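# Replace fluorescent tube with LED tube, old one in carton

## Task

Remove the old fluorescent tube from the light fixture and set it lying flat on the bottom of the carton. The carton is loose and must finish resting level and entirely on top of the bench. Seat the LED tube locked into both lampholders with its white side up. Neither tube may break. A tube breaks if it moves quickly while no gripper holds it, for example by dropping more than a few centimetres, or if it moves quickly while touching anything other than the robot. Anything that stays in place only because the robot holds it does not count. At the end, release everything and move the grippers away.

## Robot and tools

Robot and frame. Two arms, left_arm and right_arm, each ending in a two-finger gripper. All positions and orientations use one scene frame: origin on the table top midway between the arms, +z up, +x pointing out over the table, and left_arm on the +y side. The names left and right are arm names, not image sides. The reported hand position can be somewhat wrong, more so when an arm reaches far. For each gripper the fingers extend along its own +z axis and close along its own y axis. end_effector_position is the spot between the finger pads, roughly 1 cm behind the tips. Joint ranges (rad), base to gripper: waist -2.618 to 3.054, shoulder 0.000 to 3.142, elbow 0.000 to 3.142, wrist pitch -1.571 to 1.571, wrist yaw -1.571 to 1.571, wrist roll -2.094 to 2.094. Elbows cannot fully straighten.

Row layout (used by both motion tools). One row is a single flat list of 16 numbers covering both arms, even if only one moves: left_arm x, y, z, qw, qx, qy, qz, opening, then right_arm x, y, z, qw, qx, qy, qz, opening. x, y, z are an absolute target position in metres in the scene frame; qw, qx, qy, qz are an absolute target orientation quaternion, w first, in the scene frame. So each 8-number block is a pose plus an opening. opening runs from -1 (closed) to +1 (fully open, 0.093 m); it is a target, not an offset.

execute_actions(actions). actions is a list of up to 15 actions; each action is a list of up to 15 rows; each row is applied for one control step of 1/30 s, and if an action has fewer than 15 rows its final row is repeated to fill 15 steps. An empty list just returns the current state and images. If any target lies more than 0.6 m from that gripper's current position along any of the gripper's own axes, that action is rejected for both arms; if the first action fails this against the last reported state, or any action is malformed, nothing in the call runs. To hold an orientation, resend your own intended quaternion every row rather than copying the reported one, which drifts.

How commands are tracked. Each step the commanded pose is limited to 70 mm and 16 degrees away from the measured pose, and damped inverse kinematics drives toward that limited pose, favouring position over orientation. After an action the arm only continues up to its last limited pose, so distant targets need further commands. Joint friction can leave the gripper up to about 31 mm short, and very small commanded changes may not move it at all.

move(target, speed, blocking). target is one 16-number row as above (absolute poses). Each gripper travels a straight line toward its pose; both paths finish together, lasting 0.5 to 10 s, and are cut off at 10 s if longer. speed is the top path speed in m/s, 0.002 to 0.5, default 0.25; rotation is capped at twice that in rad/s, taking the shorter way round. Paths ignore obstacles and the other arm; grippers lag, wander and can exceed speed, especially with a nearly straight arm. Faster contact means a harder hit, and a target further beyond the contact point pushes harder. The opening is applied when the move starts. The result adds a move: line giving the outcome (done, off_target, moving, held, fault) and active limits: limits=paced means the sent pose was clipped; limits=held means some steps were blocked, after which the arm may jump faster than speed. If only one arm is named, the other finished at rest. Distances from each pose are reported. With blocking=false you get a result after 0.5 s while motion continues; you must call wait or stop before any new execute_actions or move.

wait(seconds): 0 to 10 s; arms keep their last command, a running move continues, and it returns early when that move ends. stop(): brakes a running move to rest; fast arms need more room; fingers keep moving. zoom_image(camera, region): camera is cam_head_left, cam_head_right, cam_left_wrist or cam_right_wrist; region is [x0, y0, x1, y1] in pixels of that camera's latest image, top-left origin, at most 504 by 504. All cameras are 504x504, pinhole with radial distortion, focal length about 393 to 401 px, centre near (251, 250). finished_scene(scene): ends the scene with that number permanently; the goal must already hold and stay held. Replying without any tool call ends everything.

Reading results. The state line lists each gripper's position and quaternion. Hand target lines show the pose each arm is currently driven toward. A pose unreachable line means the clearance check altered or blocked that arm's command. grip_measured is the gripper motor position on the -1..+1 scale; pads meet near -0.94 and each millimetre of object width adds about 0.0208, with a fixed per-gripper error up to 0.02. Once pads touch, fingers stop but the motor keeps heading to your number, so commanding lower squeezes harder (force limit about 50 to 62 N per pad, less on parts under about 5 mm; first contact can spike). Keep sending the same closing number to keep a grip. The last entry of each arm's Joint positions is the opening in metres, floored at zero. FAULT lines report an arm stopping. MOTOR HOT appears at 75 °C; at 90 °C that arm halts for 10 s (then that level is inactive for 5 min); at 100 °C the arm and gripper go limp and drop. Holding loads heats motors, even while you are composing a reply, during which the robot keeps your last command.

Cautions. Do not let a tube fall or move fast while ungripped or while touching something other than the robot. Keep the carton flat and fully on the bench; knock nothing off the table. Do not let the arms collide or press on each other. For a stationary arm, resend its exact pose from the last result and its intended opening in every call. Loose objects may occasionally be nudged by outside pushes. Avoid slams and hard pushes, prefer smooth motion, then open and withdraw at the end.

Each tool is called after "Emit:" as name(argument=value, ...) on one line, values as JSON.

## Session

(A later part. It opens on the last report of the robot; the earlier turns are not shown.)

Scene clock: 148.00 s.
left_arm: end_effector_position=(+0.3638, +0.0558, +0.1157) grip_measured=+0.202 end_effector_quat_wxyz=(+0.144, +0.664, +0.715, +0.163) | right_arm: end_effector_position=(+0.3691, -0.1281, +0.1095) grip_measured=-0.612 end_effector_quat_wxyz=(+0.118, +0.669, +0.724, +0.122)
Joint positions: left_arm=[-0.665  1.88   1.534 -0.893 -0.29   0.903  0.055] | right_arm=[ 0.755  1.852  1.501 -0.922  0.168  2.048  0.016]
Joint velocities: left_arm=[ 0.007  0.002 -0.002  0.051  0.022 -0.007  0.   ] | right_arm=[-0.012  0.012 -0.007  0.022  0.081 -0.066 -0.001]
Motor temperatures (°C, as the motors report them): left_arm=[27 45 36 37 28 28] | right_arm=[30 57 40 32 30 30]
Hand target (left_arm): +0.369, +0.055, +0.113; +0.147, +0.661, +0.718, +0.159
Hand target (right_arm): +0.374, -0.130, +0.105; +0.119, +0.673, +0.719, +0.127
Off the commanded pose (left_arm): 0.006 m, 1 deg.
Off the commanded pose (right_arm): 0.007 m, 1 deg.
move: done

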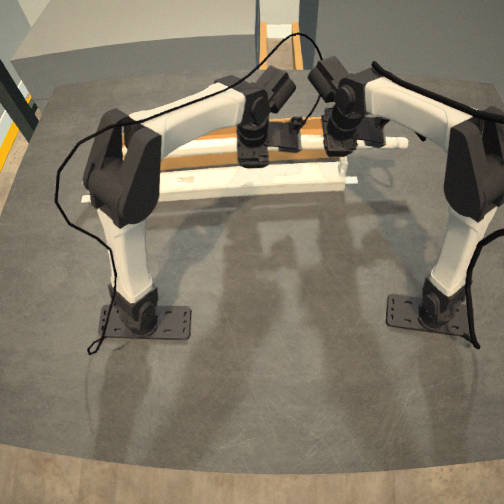

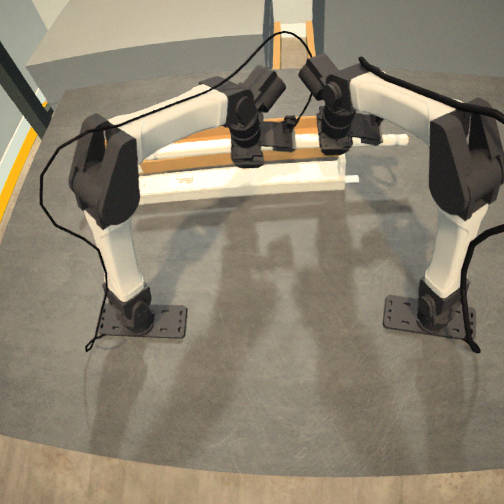

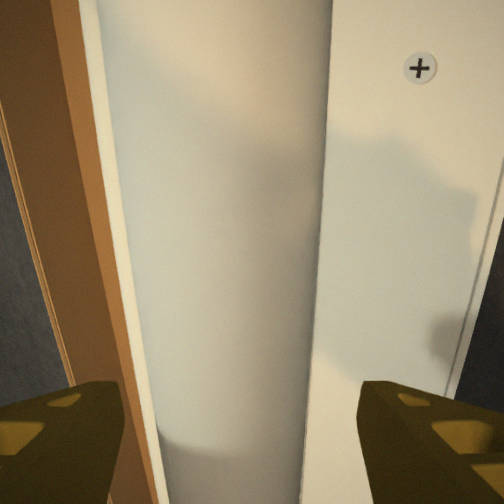

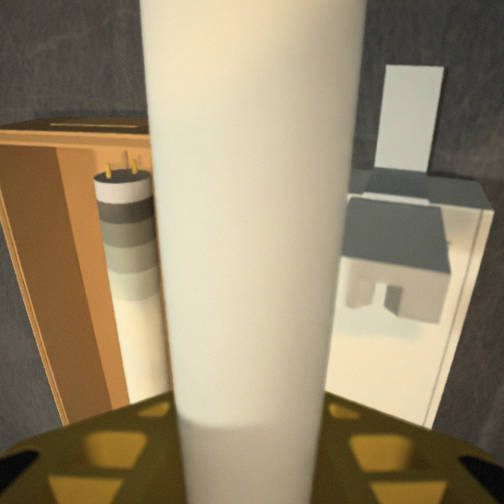

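Emit:
move(target=[0.369,0.055,0.113,0.147,0.661,0.718,0.159,-0.64,0.374,-0.13,0.105,0.119,0.673,0.719,0.127,-0.64], speed=0.02)

Emit:
move(target=[0.369,0.055,0.113,0.147,0.661,0.718,0.159,-0.64,0.371,-0.13,0.11,0.119,0.673,0.719,0.127,0.6], speed=0.02)

Emit:
move(target=[0.369,0.055,0.125,0.147,0.661,0.718,0.159,-0.64,0.35,-0.13,0.185,0.119,0.673,0.719,0.127,1], speed=0.08)

Emit:
move(target=[0.331,0.20,0.118,0.168,0.661,0.708,0.180,-0.64,0.345,-0.115,0.16,0,0.677,0.736,0,1], speed=0.07)

Scene clock: 153.00 s.
left_arm: end_effector_position=(+0.3643, +0.0553, +0.1159) grip_measured=-0.615 end_effector_quat_wxyz=(+0.145, +0.664, +0.716, +0.162) | right_arm: end_effector_position=(+0.3685, -0.1284, +0.1093) grip_measured=-0.612 end_effector_quat_wxyz=(+0.118, +0.669, +0.724, +0.120)
Joint positions: left_arm=[-0.665  1.88   1.534 -0.89  -0.289  0.902  0.016] | right_arm=[ 0.755  1.852  1.501 -0.925  0.168  2.047  0.016]
Joint velocities: left_arm=[-0.027  0.002  0.007  0.007 -0.037  0.037 -0.   ] | right_arm=[ 0.002 -0.012  0.007  0.037  0.022  0.007 -0.001]
Motor temperatures (°C, as the motors report them): left_arm=[27 45 36 37 28 28] | right_arm=[30 57 40 32 30 30]
Hand target (left_arm): +0.369, +0.055, +0.113; +0.147, +0.661, +0.718, +0.159
Hand target (right_arm): +0.374, -0.130, +0.105; +0.119, +0.673, +0.719, +0.127
Off the commanded pose (left_arm): 0.006 m, 1 deg.
Off the commanded pose (right_arm): 0.007 m, 1 deg.
move: done

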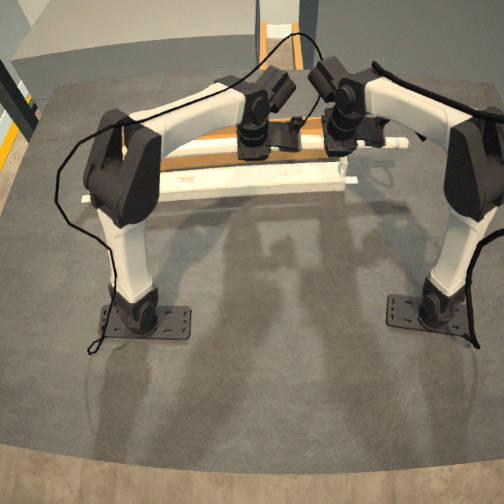

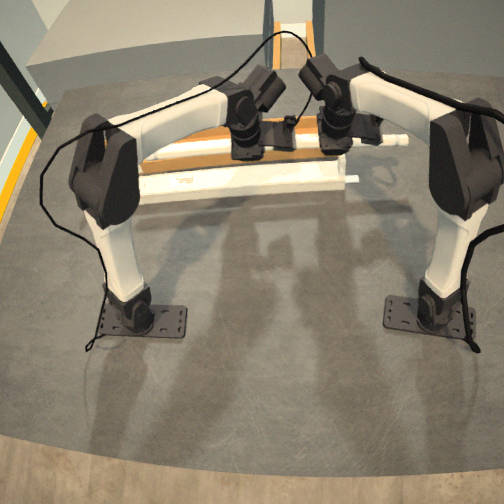

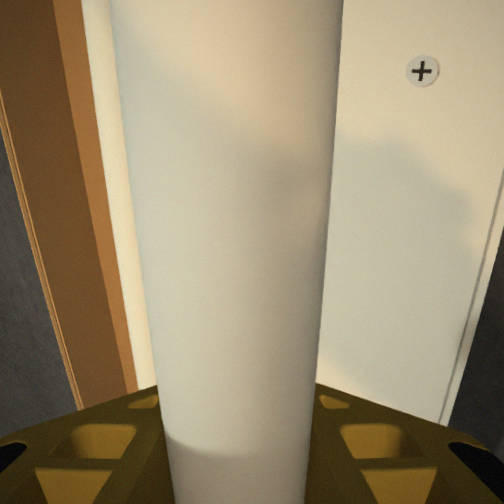

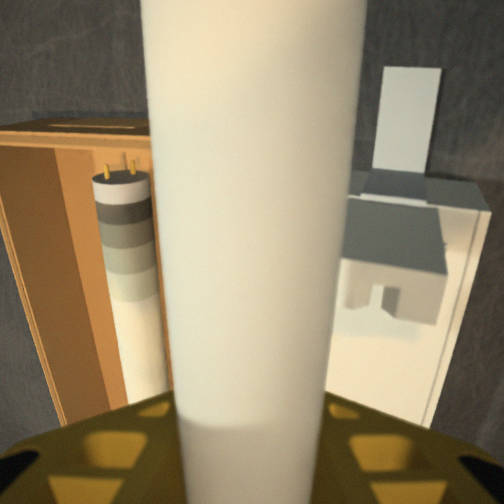

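Scene clock: 153.70 s.
left_arm: end_effector_position=(+0.3635, +0.0557, +0.1156) grip_measured=-0.615 end_effector_quat_wxyz=(+0.143, +0.664, +0.716, +0.162) | right_arm: end_effector_position=(+0.3685, -0.1285, +0.1093) grip_measured=+0.598 end_effector_quat_wxyz=(+0.117, +0.669, +0.724, +0.120)
Joint positions: left_arm=[-0.665  1.88   1.534 -0.894 -0.288  0.902  0.016] | right_arm=[ 0.755  1.852  1.501 -0.925  0.168  2.049  0.074]
Joint velocities: left_arm=[ 0.002  0.002 -0.002  0.007 -0.022 -0.007  0.001] | right_arm=[-0.002 -0.002 -0.002 -0.007 -0.037 -0.051 -0.001]
Motor temperatures (°C, as the motors report them): left_arm=[27 45 36 37 28 28] | right_arm=[30 57 40 32 30 30]
Hand target (left_arm): +0.369, +0.055, +0.113; +0.147, +0.661, +0.718, +0.159
Hand target (right_arm): +0.371, -0.130, +0.110; +0.119, +0.673, +0.719, +0.127
Off the commanded pose (left_arm): 0.006 m, 1 deg.
Off the commanded pose (right_arm): 0.003 m, 1 deg.
move: done

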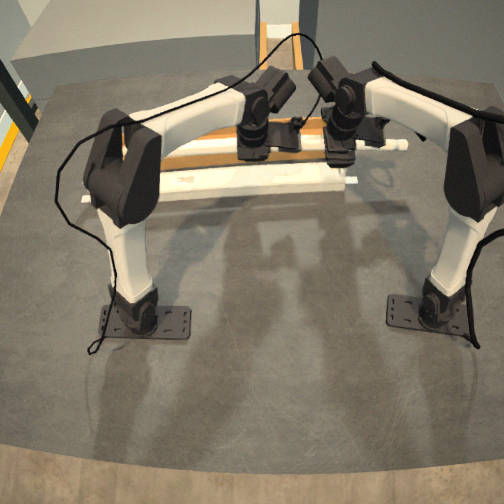

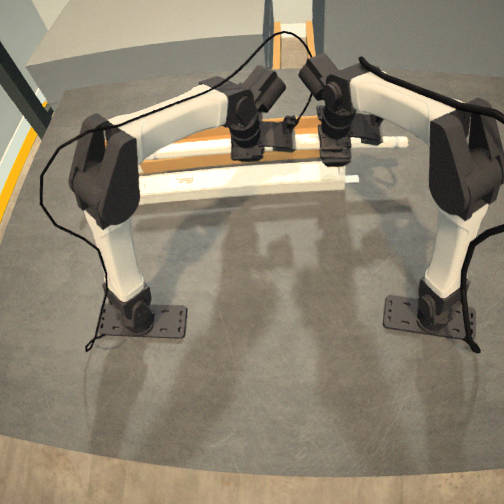

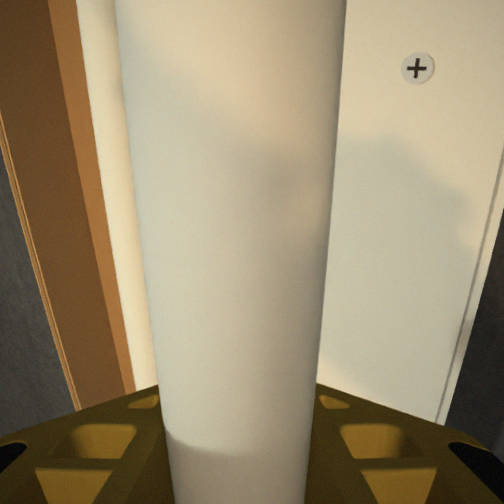

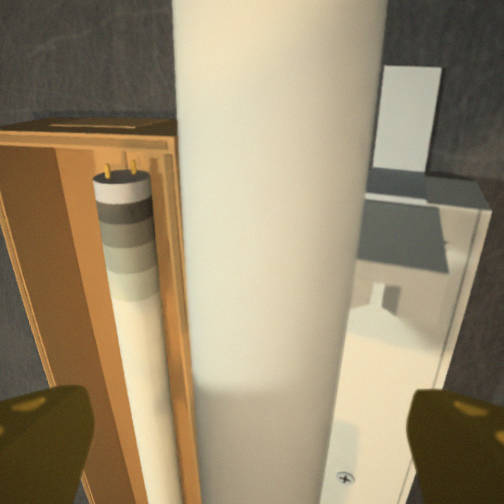

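Scene clock: 155.23 s.
left_arm: end_effector_position=(+0.3613, +0.0572, +0.1200) grip_measured=-0.615 end_effector_quat_wxyz=(+0.136, +0.666, +0.716, +0.161) | right_arm: end_effector_position=(+0.3532, -0.1319, +0.1731) grip_measured=+0.989 end_effector_quat_wxyz=(+0.113, +0.676, +0.719, +0.117)
Joint positions: left_arm=[-0.665  1.88   1.556 -0.93  -0.288  0.902  0.016] | right_arm=[ 0.768  1.807  1.7   -1.181  0.168  2.08   0.093]
Joint velocities: left_arm=[-0.027 -0.007  0.007 -0.051 -0.022 -0.037  0.001] | right_arm=[-0.012  0.002  0.007 -0.066 -0.037  0.007  0.   ]
Motor temperatures (°C, as the motors report them): left_arm=[27 45 36 37 28 28] | right_arm=[30 57 40 32 30 30]
Hand target (left_arm): +0.369, +0.055, +0.125; +0.147, +0.661, +0.718, +0.159
Hand target (right_arm): +0.351, -0.129, +0.185; +0.119, +0.673, +0.719, +0.127
Off the commanded pose (left_arm): 0.009 m, 1 deg.
Off the commanded pose (right_arm): 0.013 m, 1 deg.
move: off_target (right_arm)

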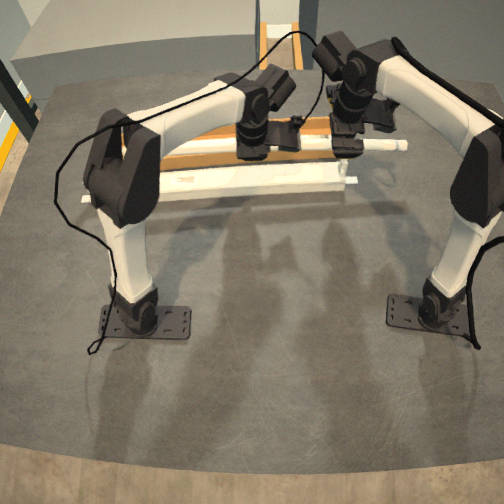

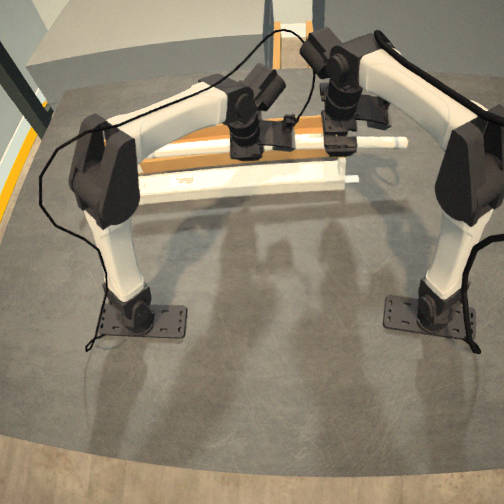

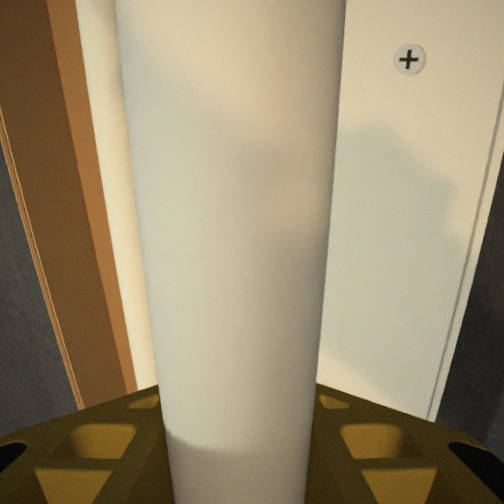

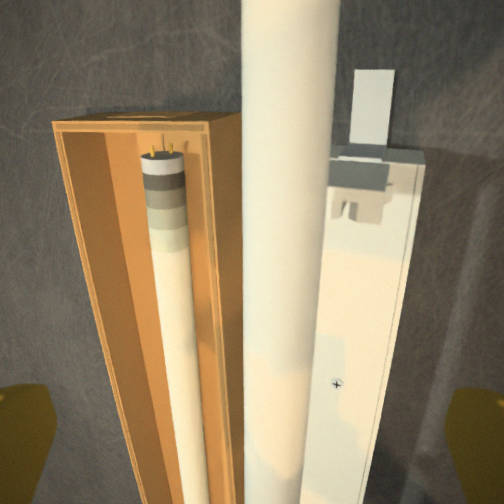

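Scene clock: 158.03 s.
left_arm: end_effector_position=(+0.3239, +0.1989, +0.1110) grip_measured=-0.615 end_effector_quat_wxyz=(+0.146, +0.665, +0.712, +0.172) | right_arm: end_effector_position=(+0.3425, -0.1131, +0.1595) grip_measured=+0.989 end_effector_quat_wxyz=(+0.007, +0.674, +0.738, +0.003)
Joint positions: left_arm=[-0.335  1.468  1.044 -0.727 -0.183  1.23   0.016] | right_arm=[ 0.757  2.099  2.1   -1.562  0.012  2.063  0.093]
Joint velocities: left_arm=[ 0.002 -0.012  0.007  0.007 -0.007 -0.007  0.001] | right_arm=[-0.002  0.002  0.002  0.007  0.007 -0.007 -0.   ]
Motor temperatures (°C, as the motors report them): left_arm=[27 46 36 36 28 28] | right_arm=[30 57 40 32 30 30]
Hand target (left_arm): +0.328, +0.199, +0.117; +0.167, +0.661, +0.710, +0.177
Hand target (right_arm): +0.345, -0.115, +0.161; +0.001, +0.677, +0.736, +0.002
Off the commanded pose (left_arm): 0.010 m, 3 deg.
Off the commanded pose (right_arm): 0.003 m, 1 deg.
joint sent to its limit (right arm) — the command would take joint 4 (wrist pitch) past its lower limit, so that joint was sent only as far as its limit.
move: off_target (left_arm)

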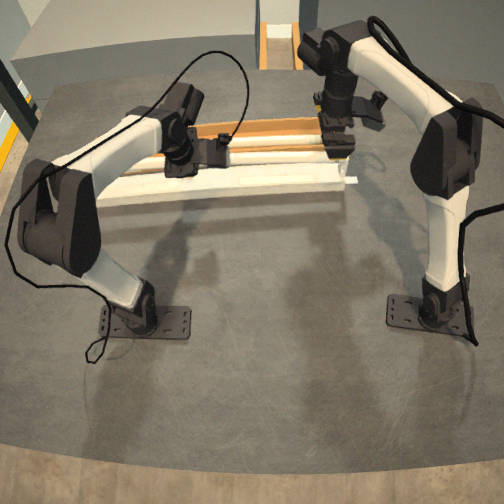

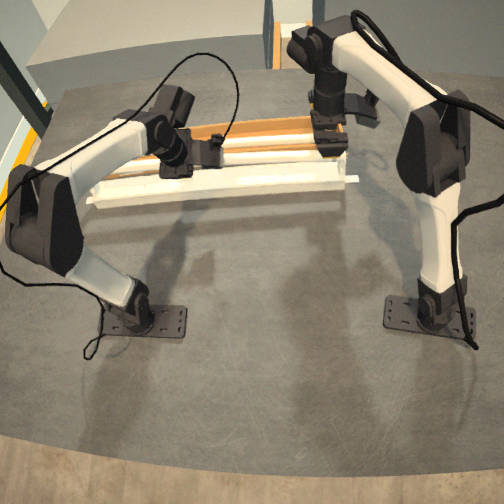

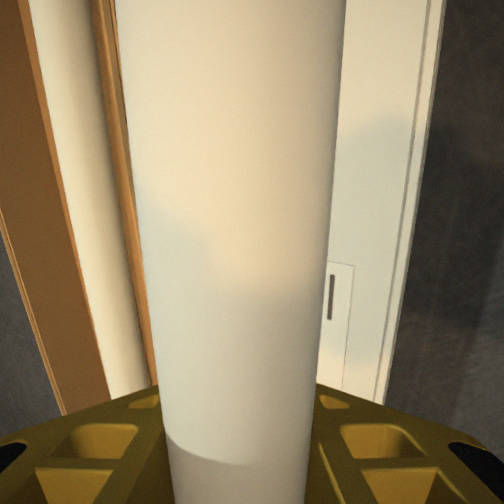

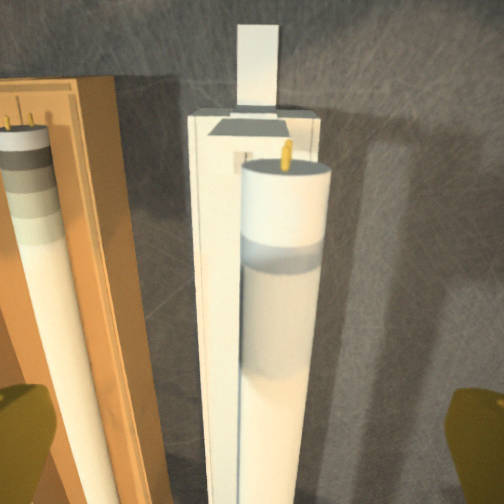

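Emit:
move(target=[0.333,0.208,0.104,0.174,0.653,0.716,0.174,-0.64,0.345,-0.115,0.16,0,0.677,0.736,0,1], speed=0.015)

Emit:
zoom_image(camera="cam_right_wrist", region=[160,90,350,240])

Scene clock: 164.80 s.
left_arm: end_effector_position=(+0.3281, +0.2079, +0.1007) grip_measured=-0.615 end_effector_quat_wxyz=(+0.157, +0.657, +0.717, +0.170) | right_arm: end_effector_position=(+0.3421, -0.1130, +0.1595) grip_measured=+0.989 end_effector_quat_wxyz=(+0.006, +0.674, +0.739, +0.003)
Joint positions: left_arm=[-0.293  1.468  0.996 -0.657 -0.157  1.248  0.016] | right_arm=[ 0.757  2.099  2.1   -1.564  0.011  2.063  0.093]
Joint velocities: left_arm=[-0.012 -0.007 -0.002  0.007  0.066 -0.037  0.   ] | right_arm=[-0.012 -0.027 -0.007 -0.037 -0.154 -0.051  0.   ]
Motor temperatures (°C, as the motors report them): left_arm=[27 45 36 36 28 28] | right_arm=[30 57 41 32 30 30]
Hand target (left_arm): +0.333, +0.208, +0.104; +0.173, +0.653, +0.716, +0.173
Hand target (right_arm): +0.345, -0.115, +0.160; +0.000, +0.677, +0.736, +0.001
Off the commanded pose (left_arm): 0.006 m, 2 deg.
Off the commanded pose (right_arm): 0.004 m, 1 deg.
joint sent to its limit (right arm) — the command would take joint 4 (wrist pitch) past its lower limit, so that joint was sent only as far as its limit.
move: done

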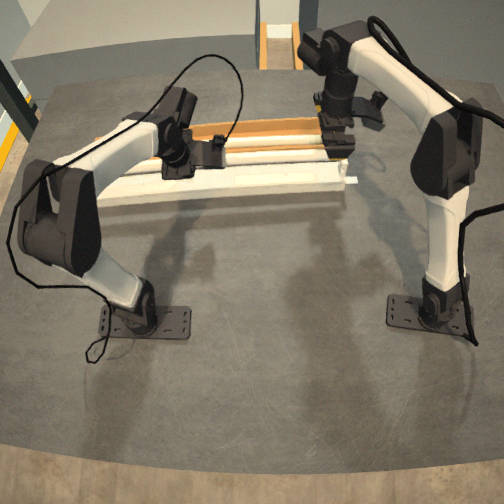

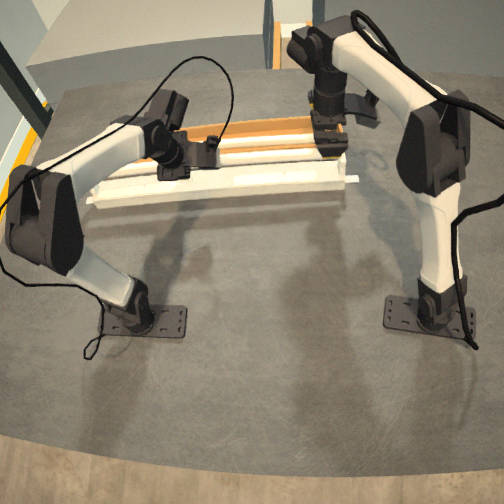

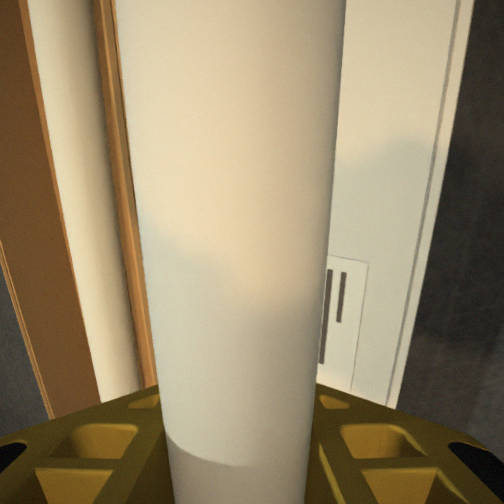

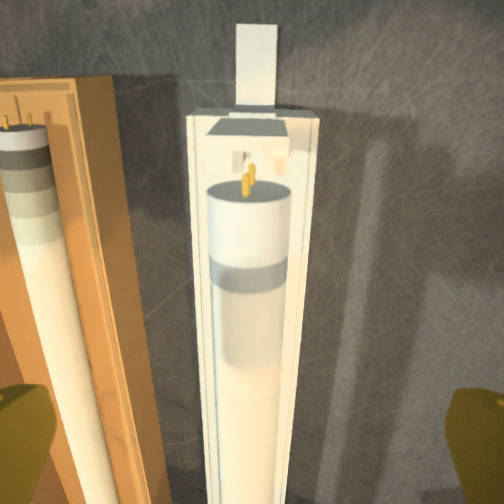

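Region (160, 90, 350, 240) of cam_right_wrist's 504x504 image, scaled by 2.653, with more detail than that image has; it fills the top 398 rows of this view, and the rest is white.

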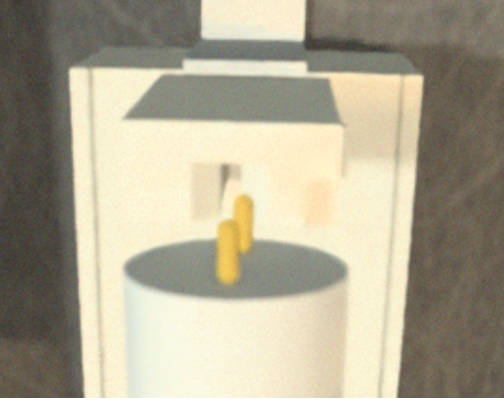

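Emit:
move(target=[0.333,0.207,0.096,0.216,0.641,0.703,0.220,-0.64,0.345,-0.115,0.16,0,0.677,0.736,0,1], speed=0.03)

Emit:
zoom_image(camera="cam_right_wrist", region=[160,90,350,240])

Scene clock: 170.63 s.
left_arm: end_effector_position=(+0.3287, +0.2114, +0.0879) grip_measured=-0.615 end_effector_quat_wxyz=(+0.194, +0.645, +0.709, +0.208) | right_arm: end_effector_position=(+0.3421, -0.1130, +0.1595) grip_measured=+0.989 end_effector_quat_wxyz=(+0.006, +0.674, +0.739, +0.003)
Joint positions: left_arm=[-0.301  1.409  0.838 -0.452 -0.194  1.252  0.016] | right_arm=[ 0.757  2.099  2.1   -1.564  0.011  2.063  0.093]
Joint velocities: left_arm=[ 0.017 -0.007 -0.017  0.022  0.022  0.037 -0.001] | right_arm=[ 0.002 -0.007 -0.007 -0.037 -0.081 -0.081 -0.001]
Motor temperatures (°C, as the motors report them): left_arm=[27 45 36 37 28 28] | right_arm=[30 58 41 31 30 30]
Hand target (left_arm): +0.333, +0.207, +0.096; +0.216, +0.640, +0.704, +0.219
Hand target (right_arm): +0.345, -0.115, +0.160; +0.000, +0.677, +0.736, +0.001
Off the commanded pose (left_arm): 0.010 m, 3 deg.
Off the commanded pose (right_arm): 0.004 m, 1 deg.
joint sent to its limit (right arm) — the command would take joint 4 (wrist pitch) past its lower limit, so that joint was sent only as far as its limit.
move: off_target (left_arm)

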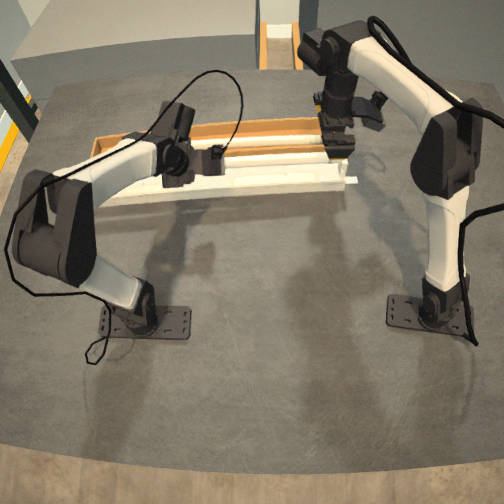

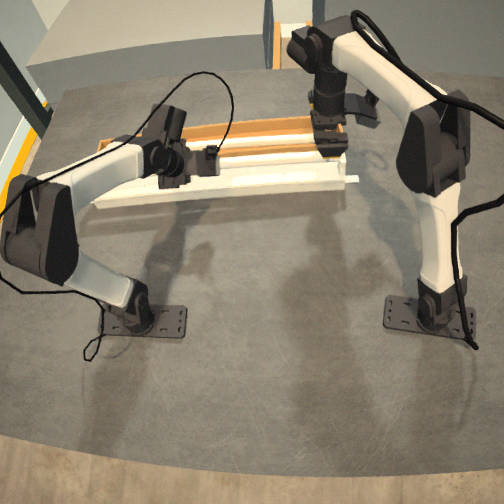

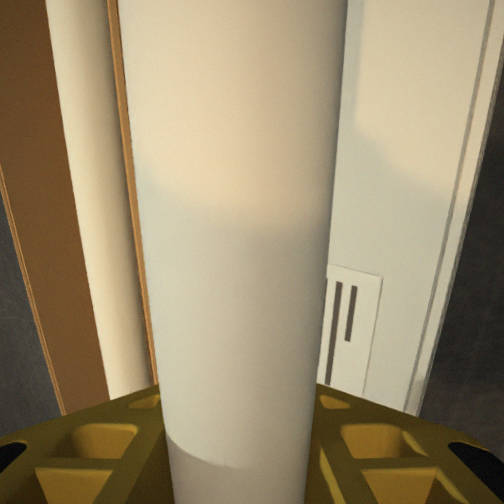

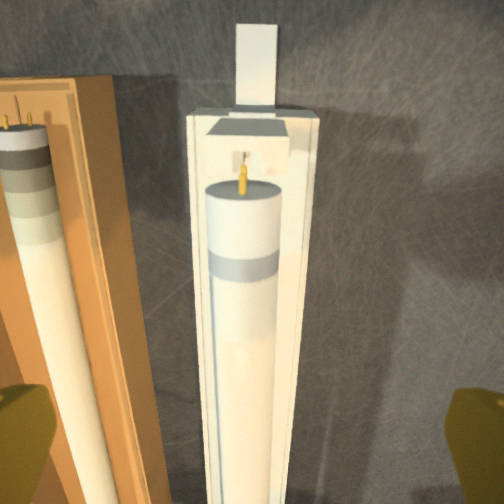

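Region (160, 90, 350, 240) of cam_right_wrist's 504x504 image, scaled by 2.653, with more detail than that image has; it fills the top 398 rows of this view, and the rest is white.

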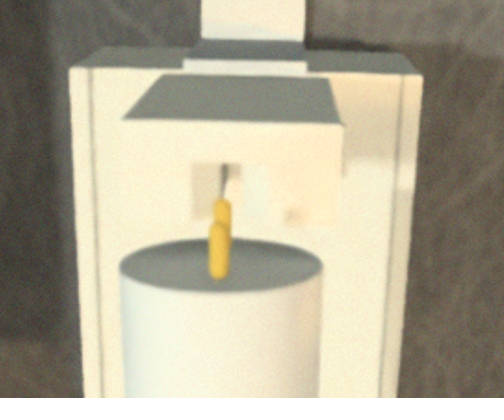

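Emit:
move(target=[0.331,0.197,0.094,0.216,0.641,0.703,0.220,-0.64,0.345,-0.115,0.16,0,0.677,0.736,0,1], speed=0.006)

Emit:
zoom_image(camera="cam_right_wrist", region=[160,90,350,240])

Scene clock: 176.73 s.
left_arm: end_effector_position=(+0.3276, +0.2068, +0.0888) grip_measured=-0.615 end_effector_quat_wxyz=(+0.191, +0.644, +0.708, +0.219) | right_arm: end_effector_position=(+0.3421, -0.1130, +0.1595) grip_measured=+0.989 end_effector_quat_wxyz=(+0.006, +0.674, +0.739, +0.003)
Joint positions: left_arm=[-0.333  1.409  0.837 -0.452 -0.231  1.232  0.016] | right_arm=[ 0.757  2.099  2.1   -1.564  0.01   2.063  0.093]
Joint velocities: left_arm=[ 0.012 -0.012 -0.002  0.007  0.007 -0.066 -0.   ] | right_arm=[-0.002 -0.002 -0.002 -0.022  0.022  0.037 -0.001]
Motor temperatures (°C, as the motors report them): left_arm=[27 45 36 37 28 28] | right_arm=[30 58 41 31 30 30]
Hand target (left_arm): +0.331, +0.197, +0.094; +0.216, +0.641, +0.703, +0.220
Hand target (right_arm): +0.345, -0.115, +0.160; +0.000, +0.677, +0.736, +0.001
Off the commanded pose (left_arm): 0.012 m, 3 deg.
Off the commanded pose (right_arm): 0.004 m, 1 deg.
joint sent to its limit (right arm) — the command would take joint 4 (wrist pitch) past its lower limit, so that joint was sent only as far as its limit.
move: off_target (left_arm)

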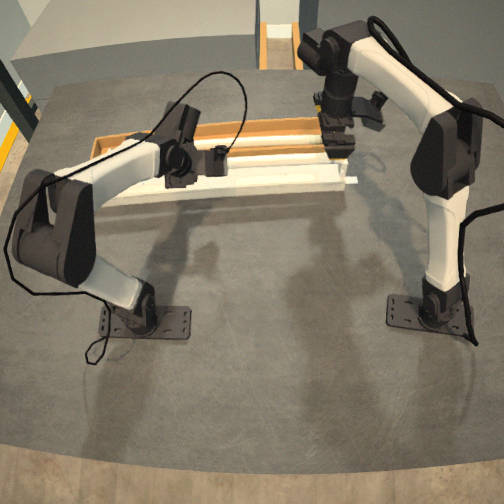

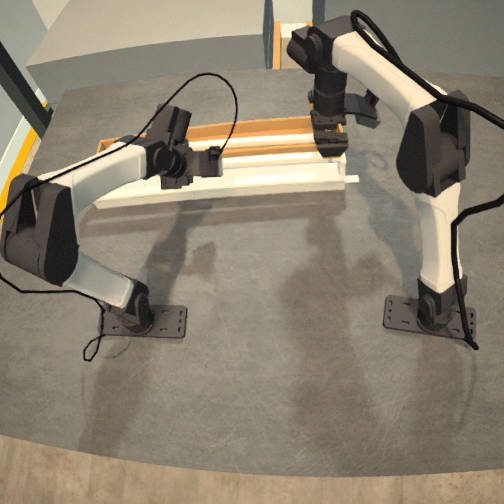

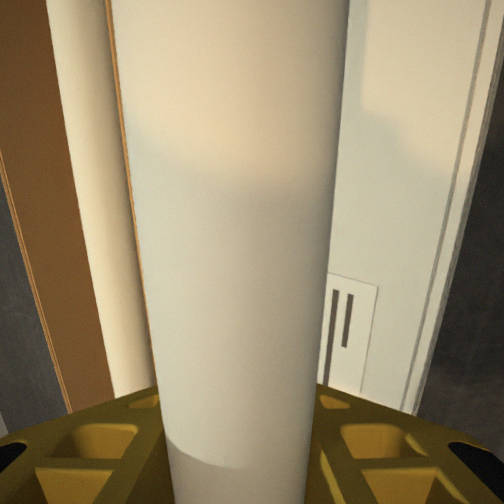

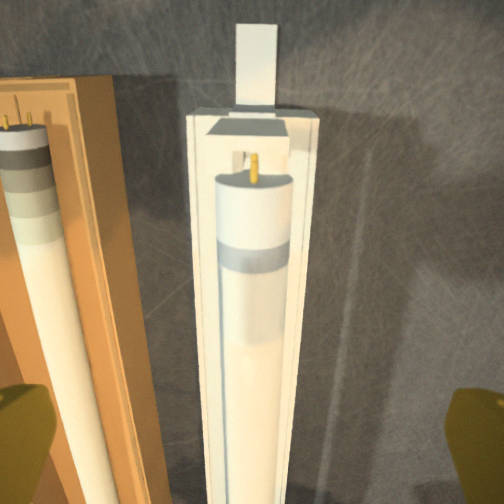

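Region (160, 90, 350, 240) of cam_right_wrist's 504x504 image, scaled by 2.653, with more detail than that image has; it fills the top 398 rows of this view, and the rest is white.

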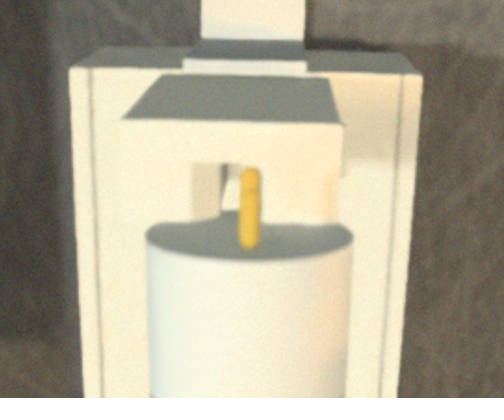

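Against the face, within the funnel. Lower.

Emit:
move(target=[0.332,0.200,0.076,0.216,0.641,0.703,0.220,-0.64,0.345,-0.115,0.16,0,0.677,0.736,0,1], speed=0.006)

Emit:
zoom_image(camera="cam_right_wrist", region=[160,90,350,240])

Emit:
zoom_image(camera="cam_head_right", region=[60,130,200,220])

Scene clock: 183.60 s.
left_arm: end_effector_position=(+0.3284, +0.2070, +0.0800) grip_measured=-0.615 end_effector_quat_wxyz=(+0.201, +0.641, +0.705, +0.226) | right_arm: end_effector_position=(+0.3421, -0.1130, +0.1595) grip_measured=+0.989 end_effector_quat_wxyz=(+0.006, +0.674, +0.739, +0.003)
Joint positions: left_arm=[-0.333  1.409  0.785 -0.374 -0.235  1.235  0.016] | right_arm=[ 0.757  2.099  2.1   -1.564  0.01   2.063  0.093]
Joint velocities: left_arm=[ 0.007 -0.002 -0.007  0.051  0.007  0.022 -0.001] | right_arm=[-0.012 -0.007 -0.002  0.022  0.007 -0.007  0.   ]
Motor temperatures (°C, as the motors report them): left_arm=[27 44 36 38 28 28] | right_arm=[30 58 41 31 30 30]
Hand target (left_arm): +0.332, +0.200, +0.076; +0.215, +0.641, +0.703, +0.220
Hand target (right_arm): +0.345, -0.115, +0.160; +0.000, +0.677, +0.736, +0.001
Off the commanded pose (left_arm): 0.009 m, 2 deg.
Off the commanded pose (right_arm): 0.004 m, 1 deg.
joint sent to its limit (right arm) — the command would take joint 4 (wrist pitch) past its lower limit, so that joint was sent only as far as its limit.
move: done

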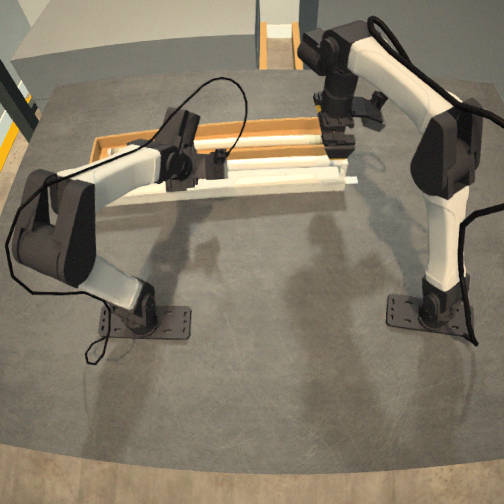

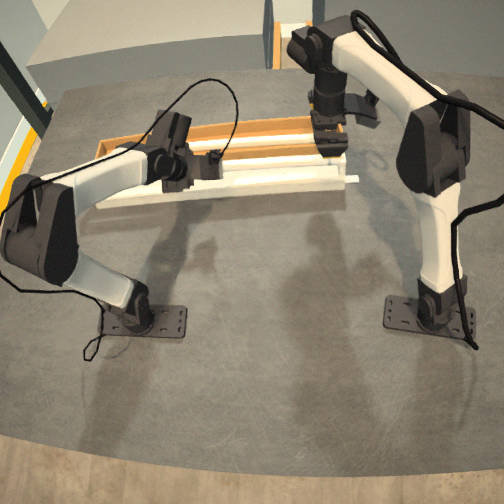

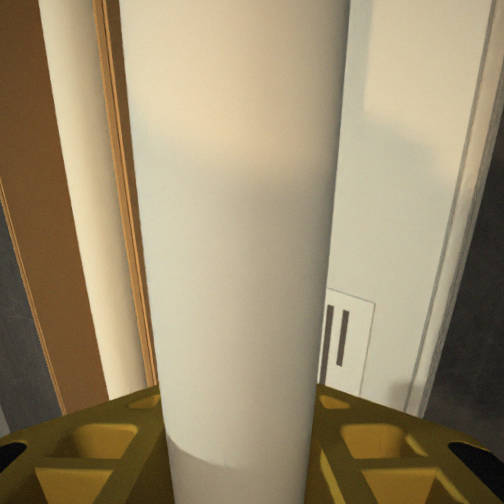

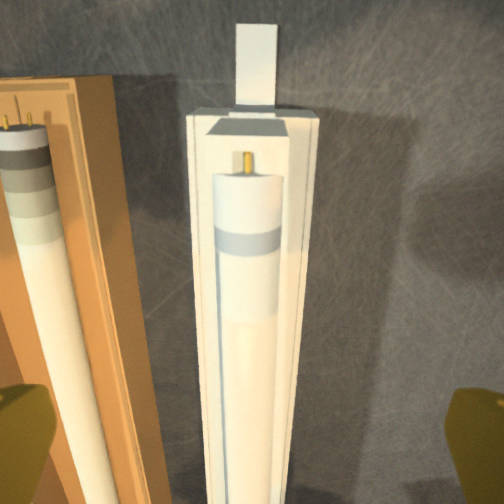

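Region (160, 90, 350, 240) of cam_right_wrist's 504x504 image, scaled by 2.653, with more detail than that image has; it fills the top 398 rows of this view, and the rest is white.

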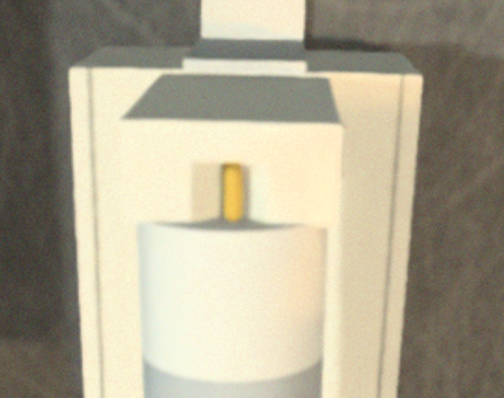

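Region (60, 130, 200, 220) of cam_head_right's 504x504 image, scaled by 3.600, with more detail than that image has; it fills the top 324 rows of this view, and the rest is white.

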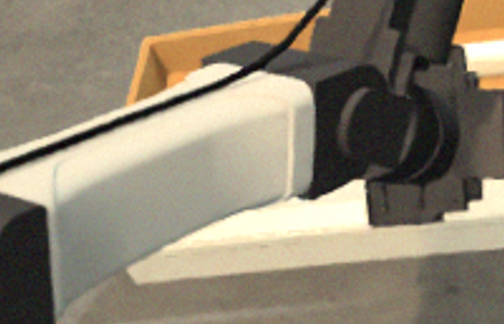

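Tilt now creeping; reduce slightly and continue down.

Emit:
move(target=[0.331,0.202,0.060,0.206,0.644,0.707,0.208,-0.64,0.345,-0.115,0.16,0,0.677,0.736,0,1], speed=0.006)

Emit:
zoom_image(camera="cam_right_wrist", region=[160,90,350,240])

Scene clock: 188.87 s.
left_arm: end_effector_position=(+0.3329, +0.2074, +0.0697) grip_measured=-0.615 end_effector_quat_wxyz=(+0.200, +0.642, +0.705, +0.226) | right_arm: end_effector_position=(+0.3421, -0.1130, +0.1595) grip_measured=+0.989 end_effector_quat_wxyz=(+0.006, +0.674, +0.739, +0.003)
Joint positions: left_arm=[-0.327  1.445  0.772 -0.325 -0.233  1.243  0.016] | right_arm=[ 0.757  2.099  2.1   -1.564  0.01   2.063  0.093]
Joint velocities: left_arm=[ 0.017 -0.002  0.007  0.066 -0.139  0.037  0.   ] | right_arm=[-0.027  0.002  0.007 -0.081 -0.022 -0.007 -0.001]
Motor temperatures (°C, as the motors report them): left_arm=[27 43 36 38 28 28] | right_arm=[30 58 42 31 30 30]
Hand target (left_arm): +0.331, +0.202, +0.060; +0.205, +0.644, +0.707, +0.208
Hand target (right_arm): +0.345, -0.115, +0.160; +0.000, +0.677, +0.736, +0.001
Off the commanded pose (left_arm): 0.011 m, 2 deg.
Off the commanded pose (right_arm): 0.004 m, 1 deg.
joint sent to its limit (right arm) — the command would take joint 4 (wrist pitch) past its lower limit, so that joint was sent only as far as its limit.
move: off_target (left_arm)

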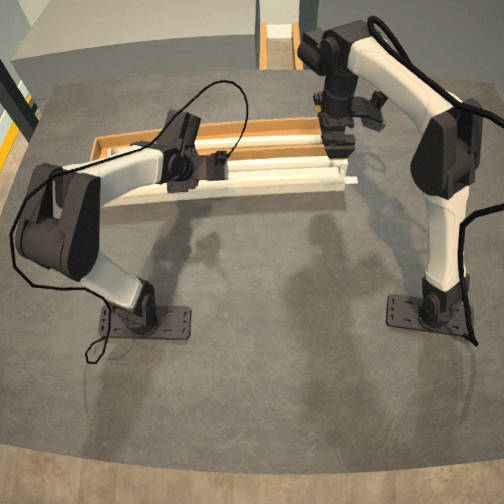

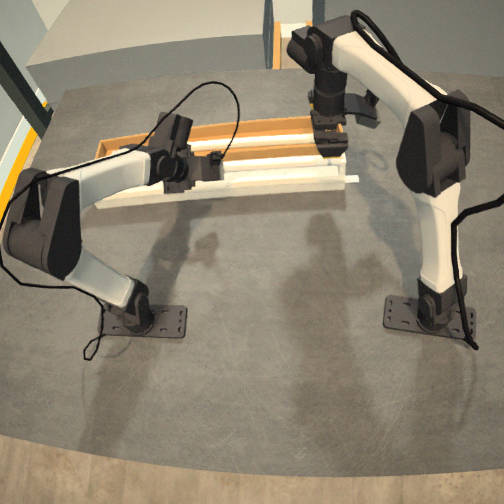

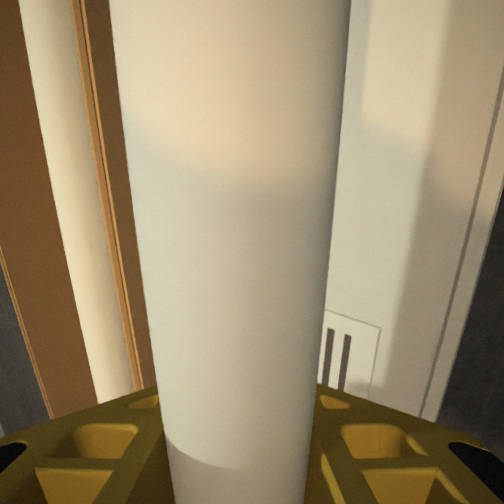

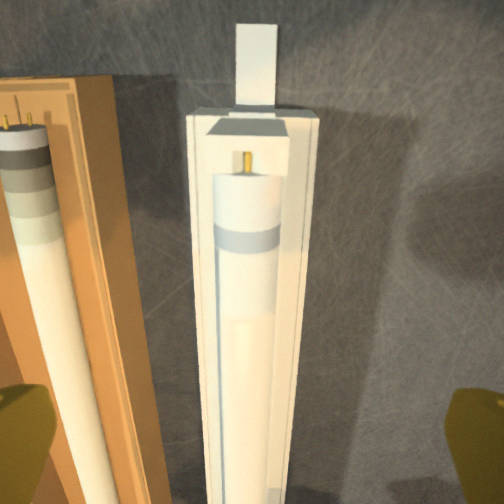

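Region (160, 90, 350, 240) of cam_right_wrist's 504x504 image, scaled by 2.653, with more detail than that image has; it fills the top 398 rows of this view, and the rest is white.

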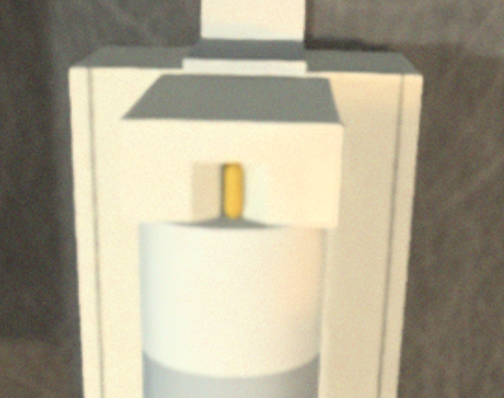

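Emit:
execute_actions(actions=[])

Scene clock: 195.10 s.
left_arm: end_effector_position=(+0.3329, +0.2074, +0.0697) grip_measured=-0.615 end_effector_quat_wxyz=(+0.200, +0.642, +0.705, +0.226) | right_arm: end_effector_position=(+0.3421, -0.1130, +0.1595) grip_measured=+0.989 end_effector_quat_wxyz=(+0.006, +0.674, +0.739, +0.003)
Joint positions: left_arm=[-0.327  1.445  0.772 -0.325 -0.233  1.243  0.016] | right_arm=[ 0.757  2.099  2.1   -1.564  0.01   2.063  0.093]
Joint velocities: left_arm=[-0.002 -0.017 -0.002  0.051  0.037 -0.022 -0.   ] | right_arm=[ 0.012  0.002 -0.002 -0.051 -0.022  0.007  0.   ]
Motor temperatures (°C, as the motors report them): left_arm=[27 43 36 38 28 28] | right_arm=[30 59 42 31 30 30]
Hand target (left_arm): +0.331, +0.202, +0.060; +0.205, +0.644, +0.707, +0.208
Hand target (right_arm): +0.345, -0.115, +0.160; +0.000, +0.677, +0.736, +0.001
Off the commanded pose (left_arm): 0.011 m, 2 deg.
Off the commanded pose (right_arm): 0.004 m, 1 deg.

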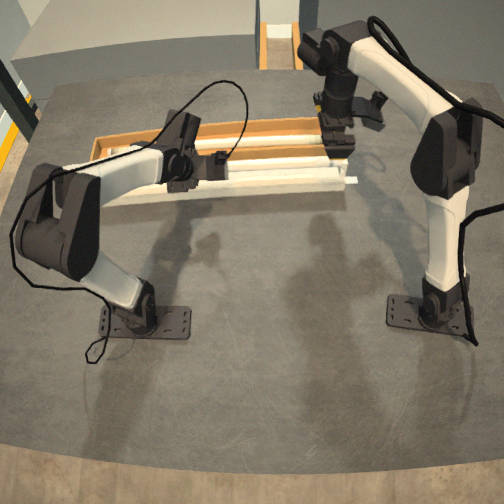

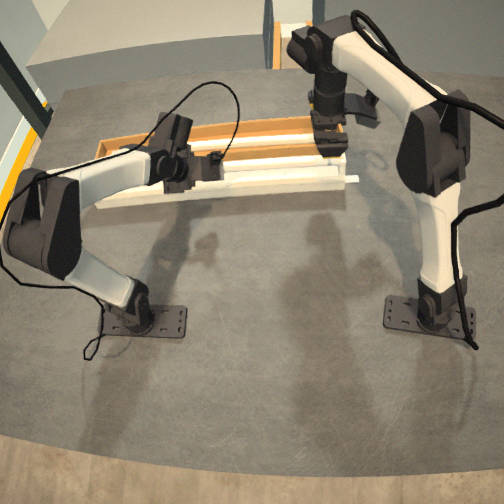

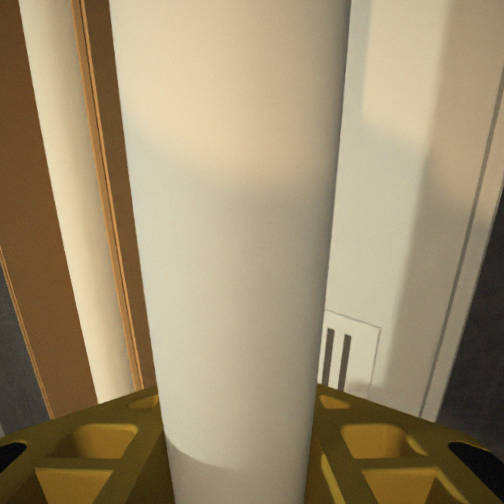

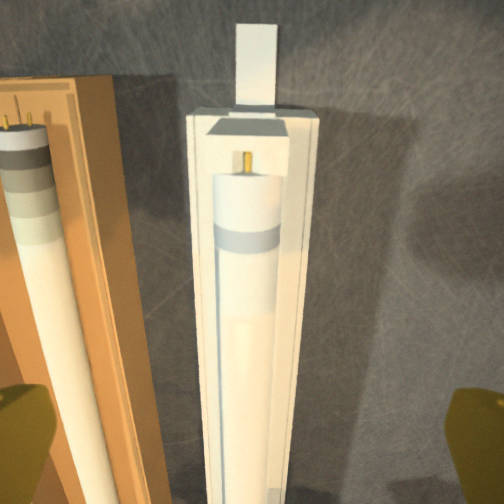

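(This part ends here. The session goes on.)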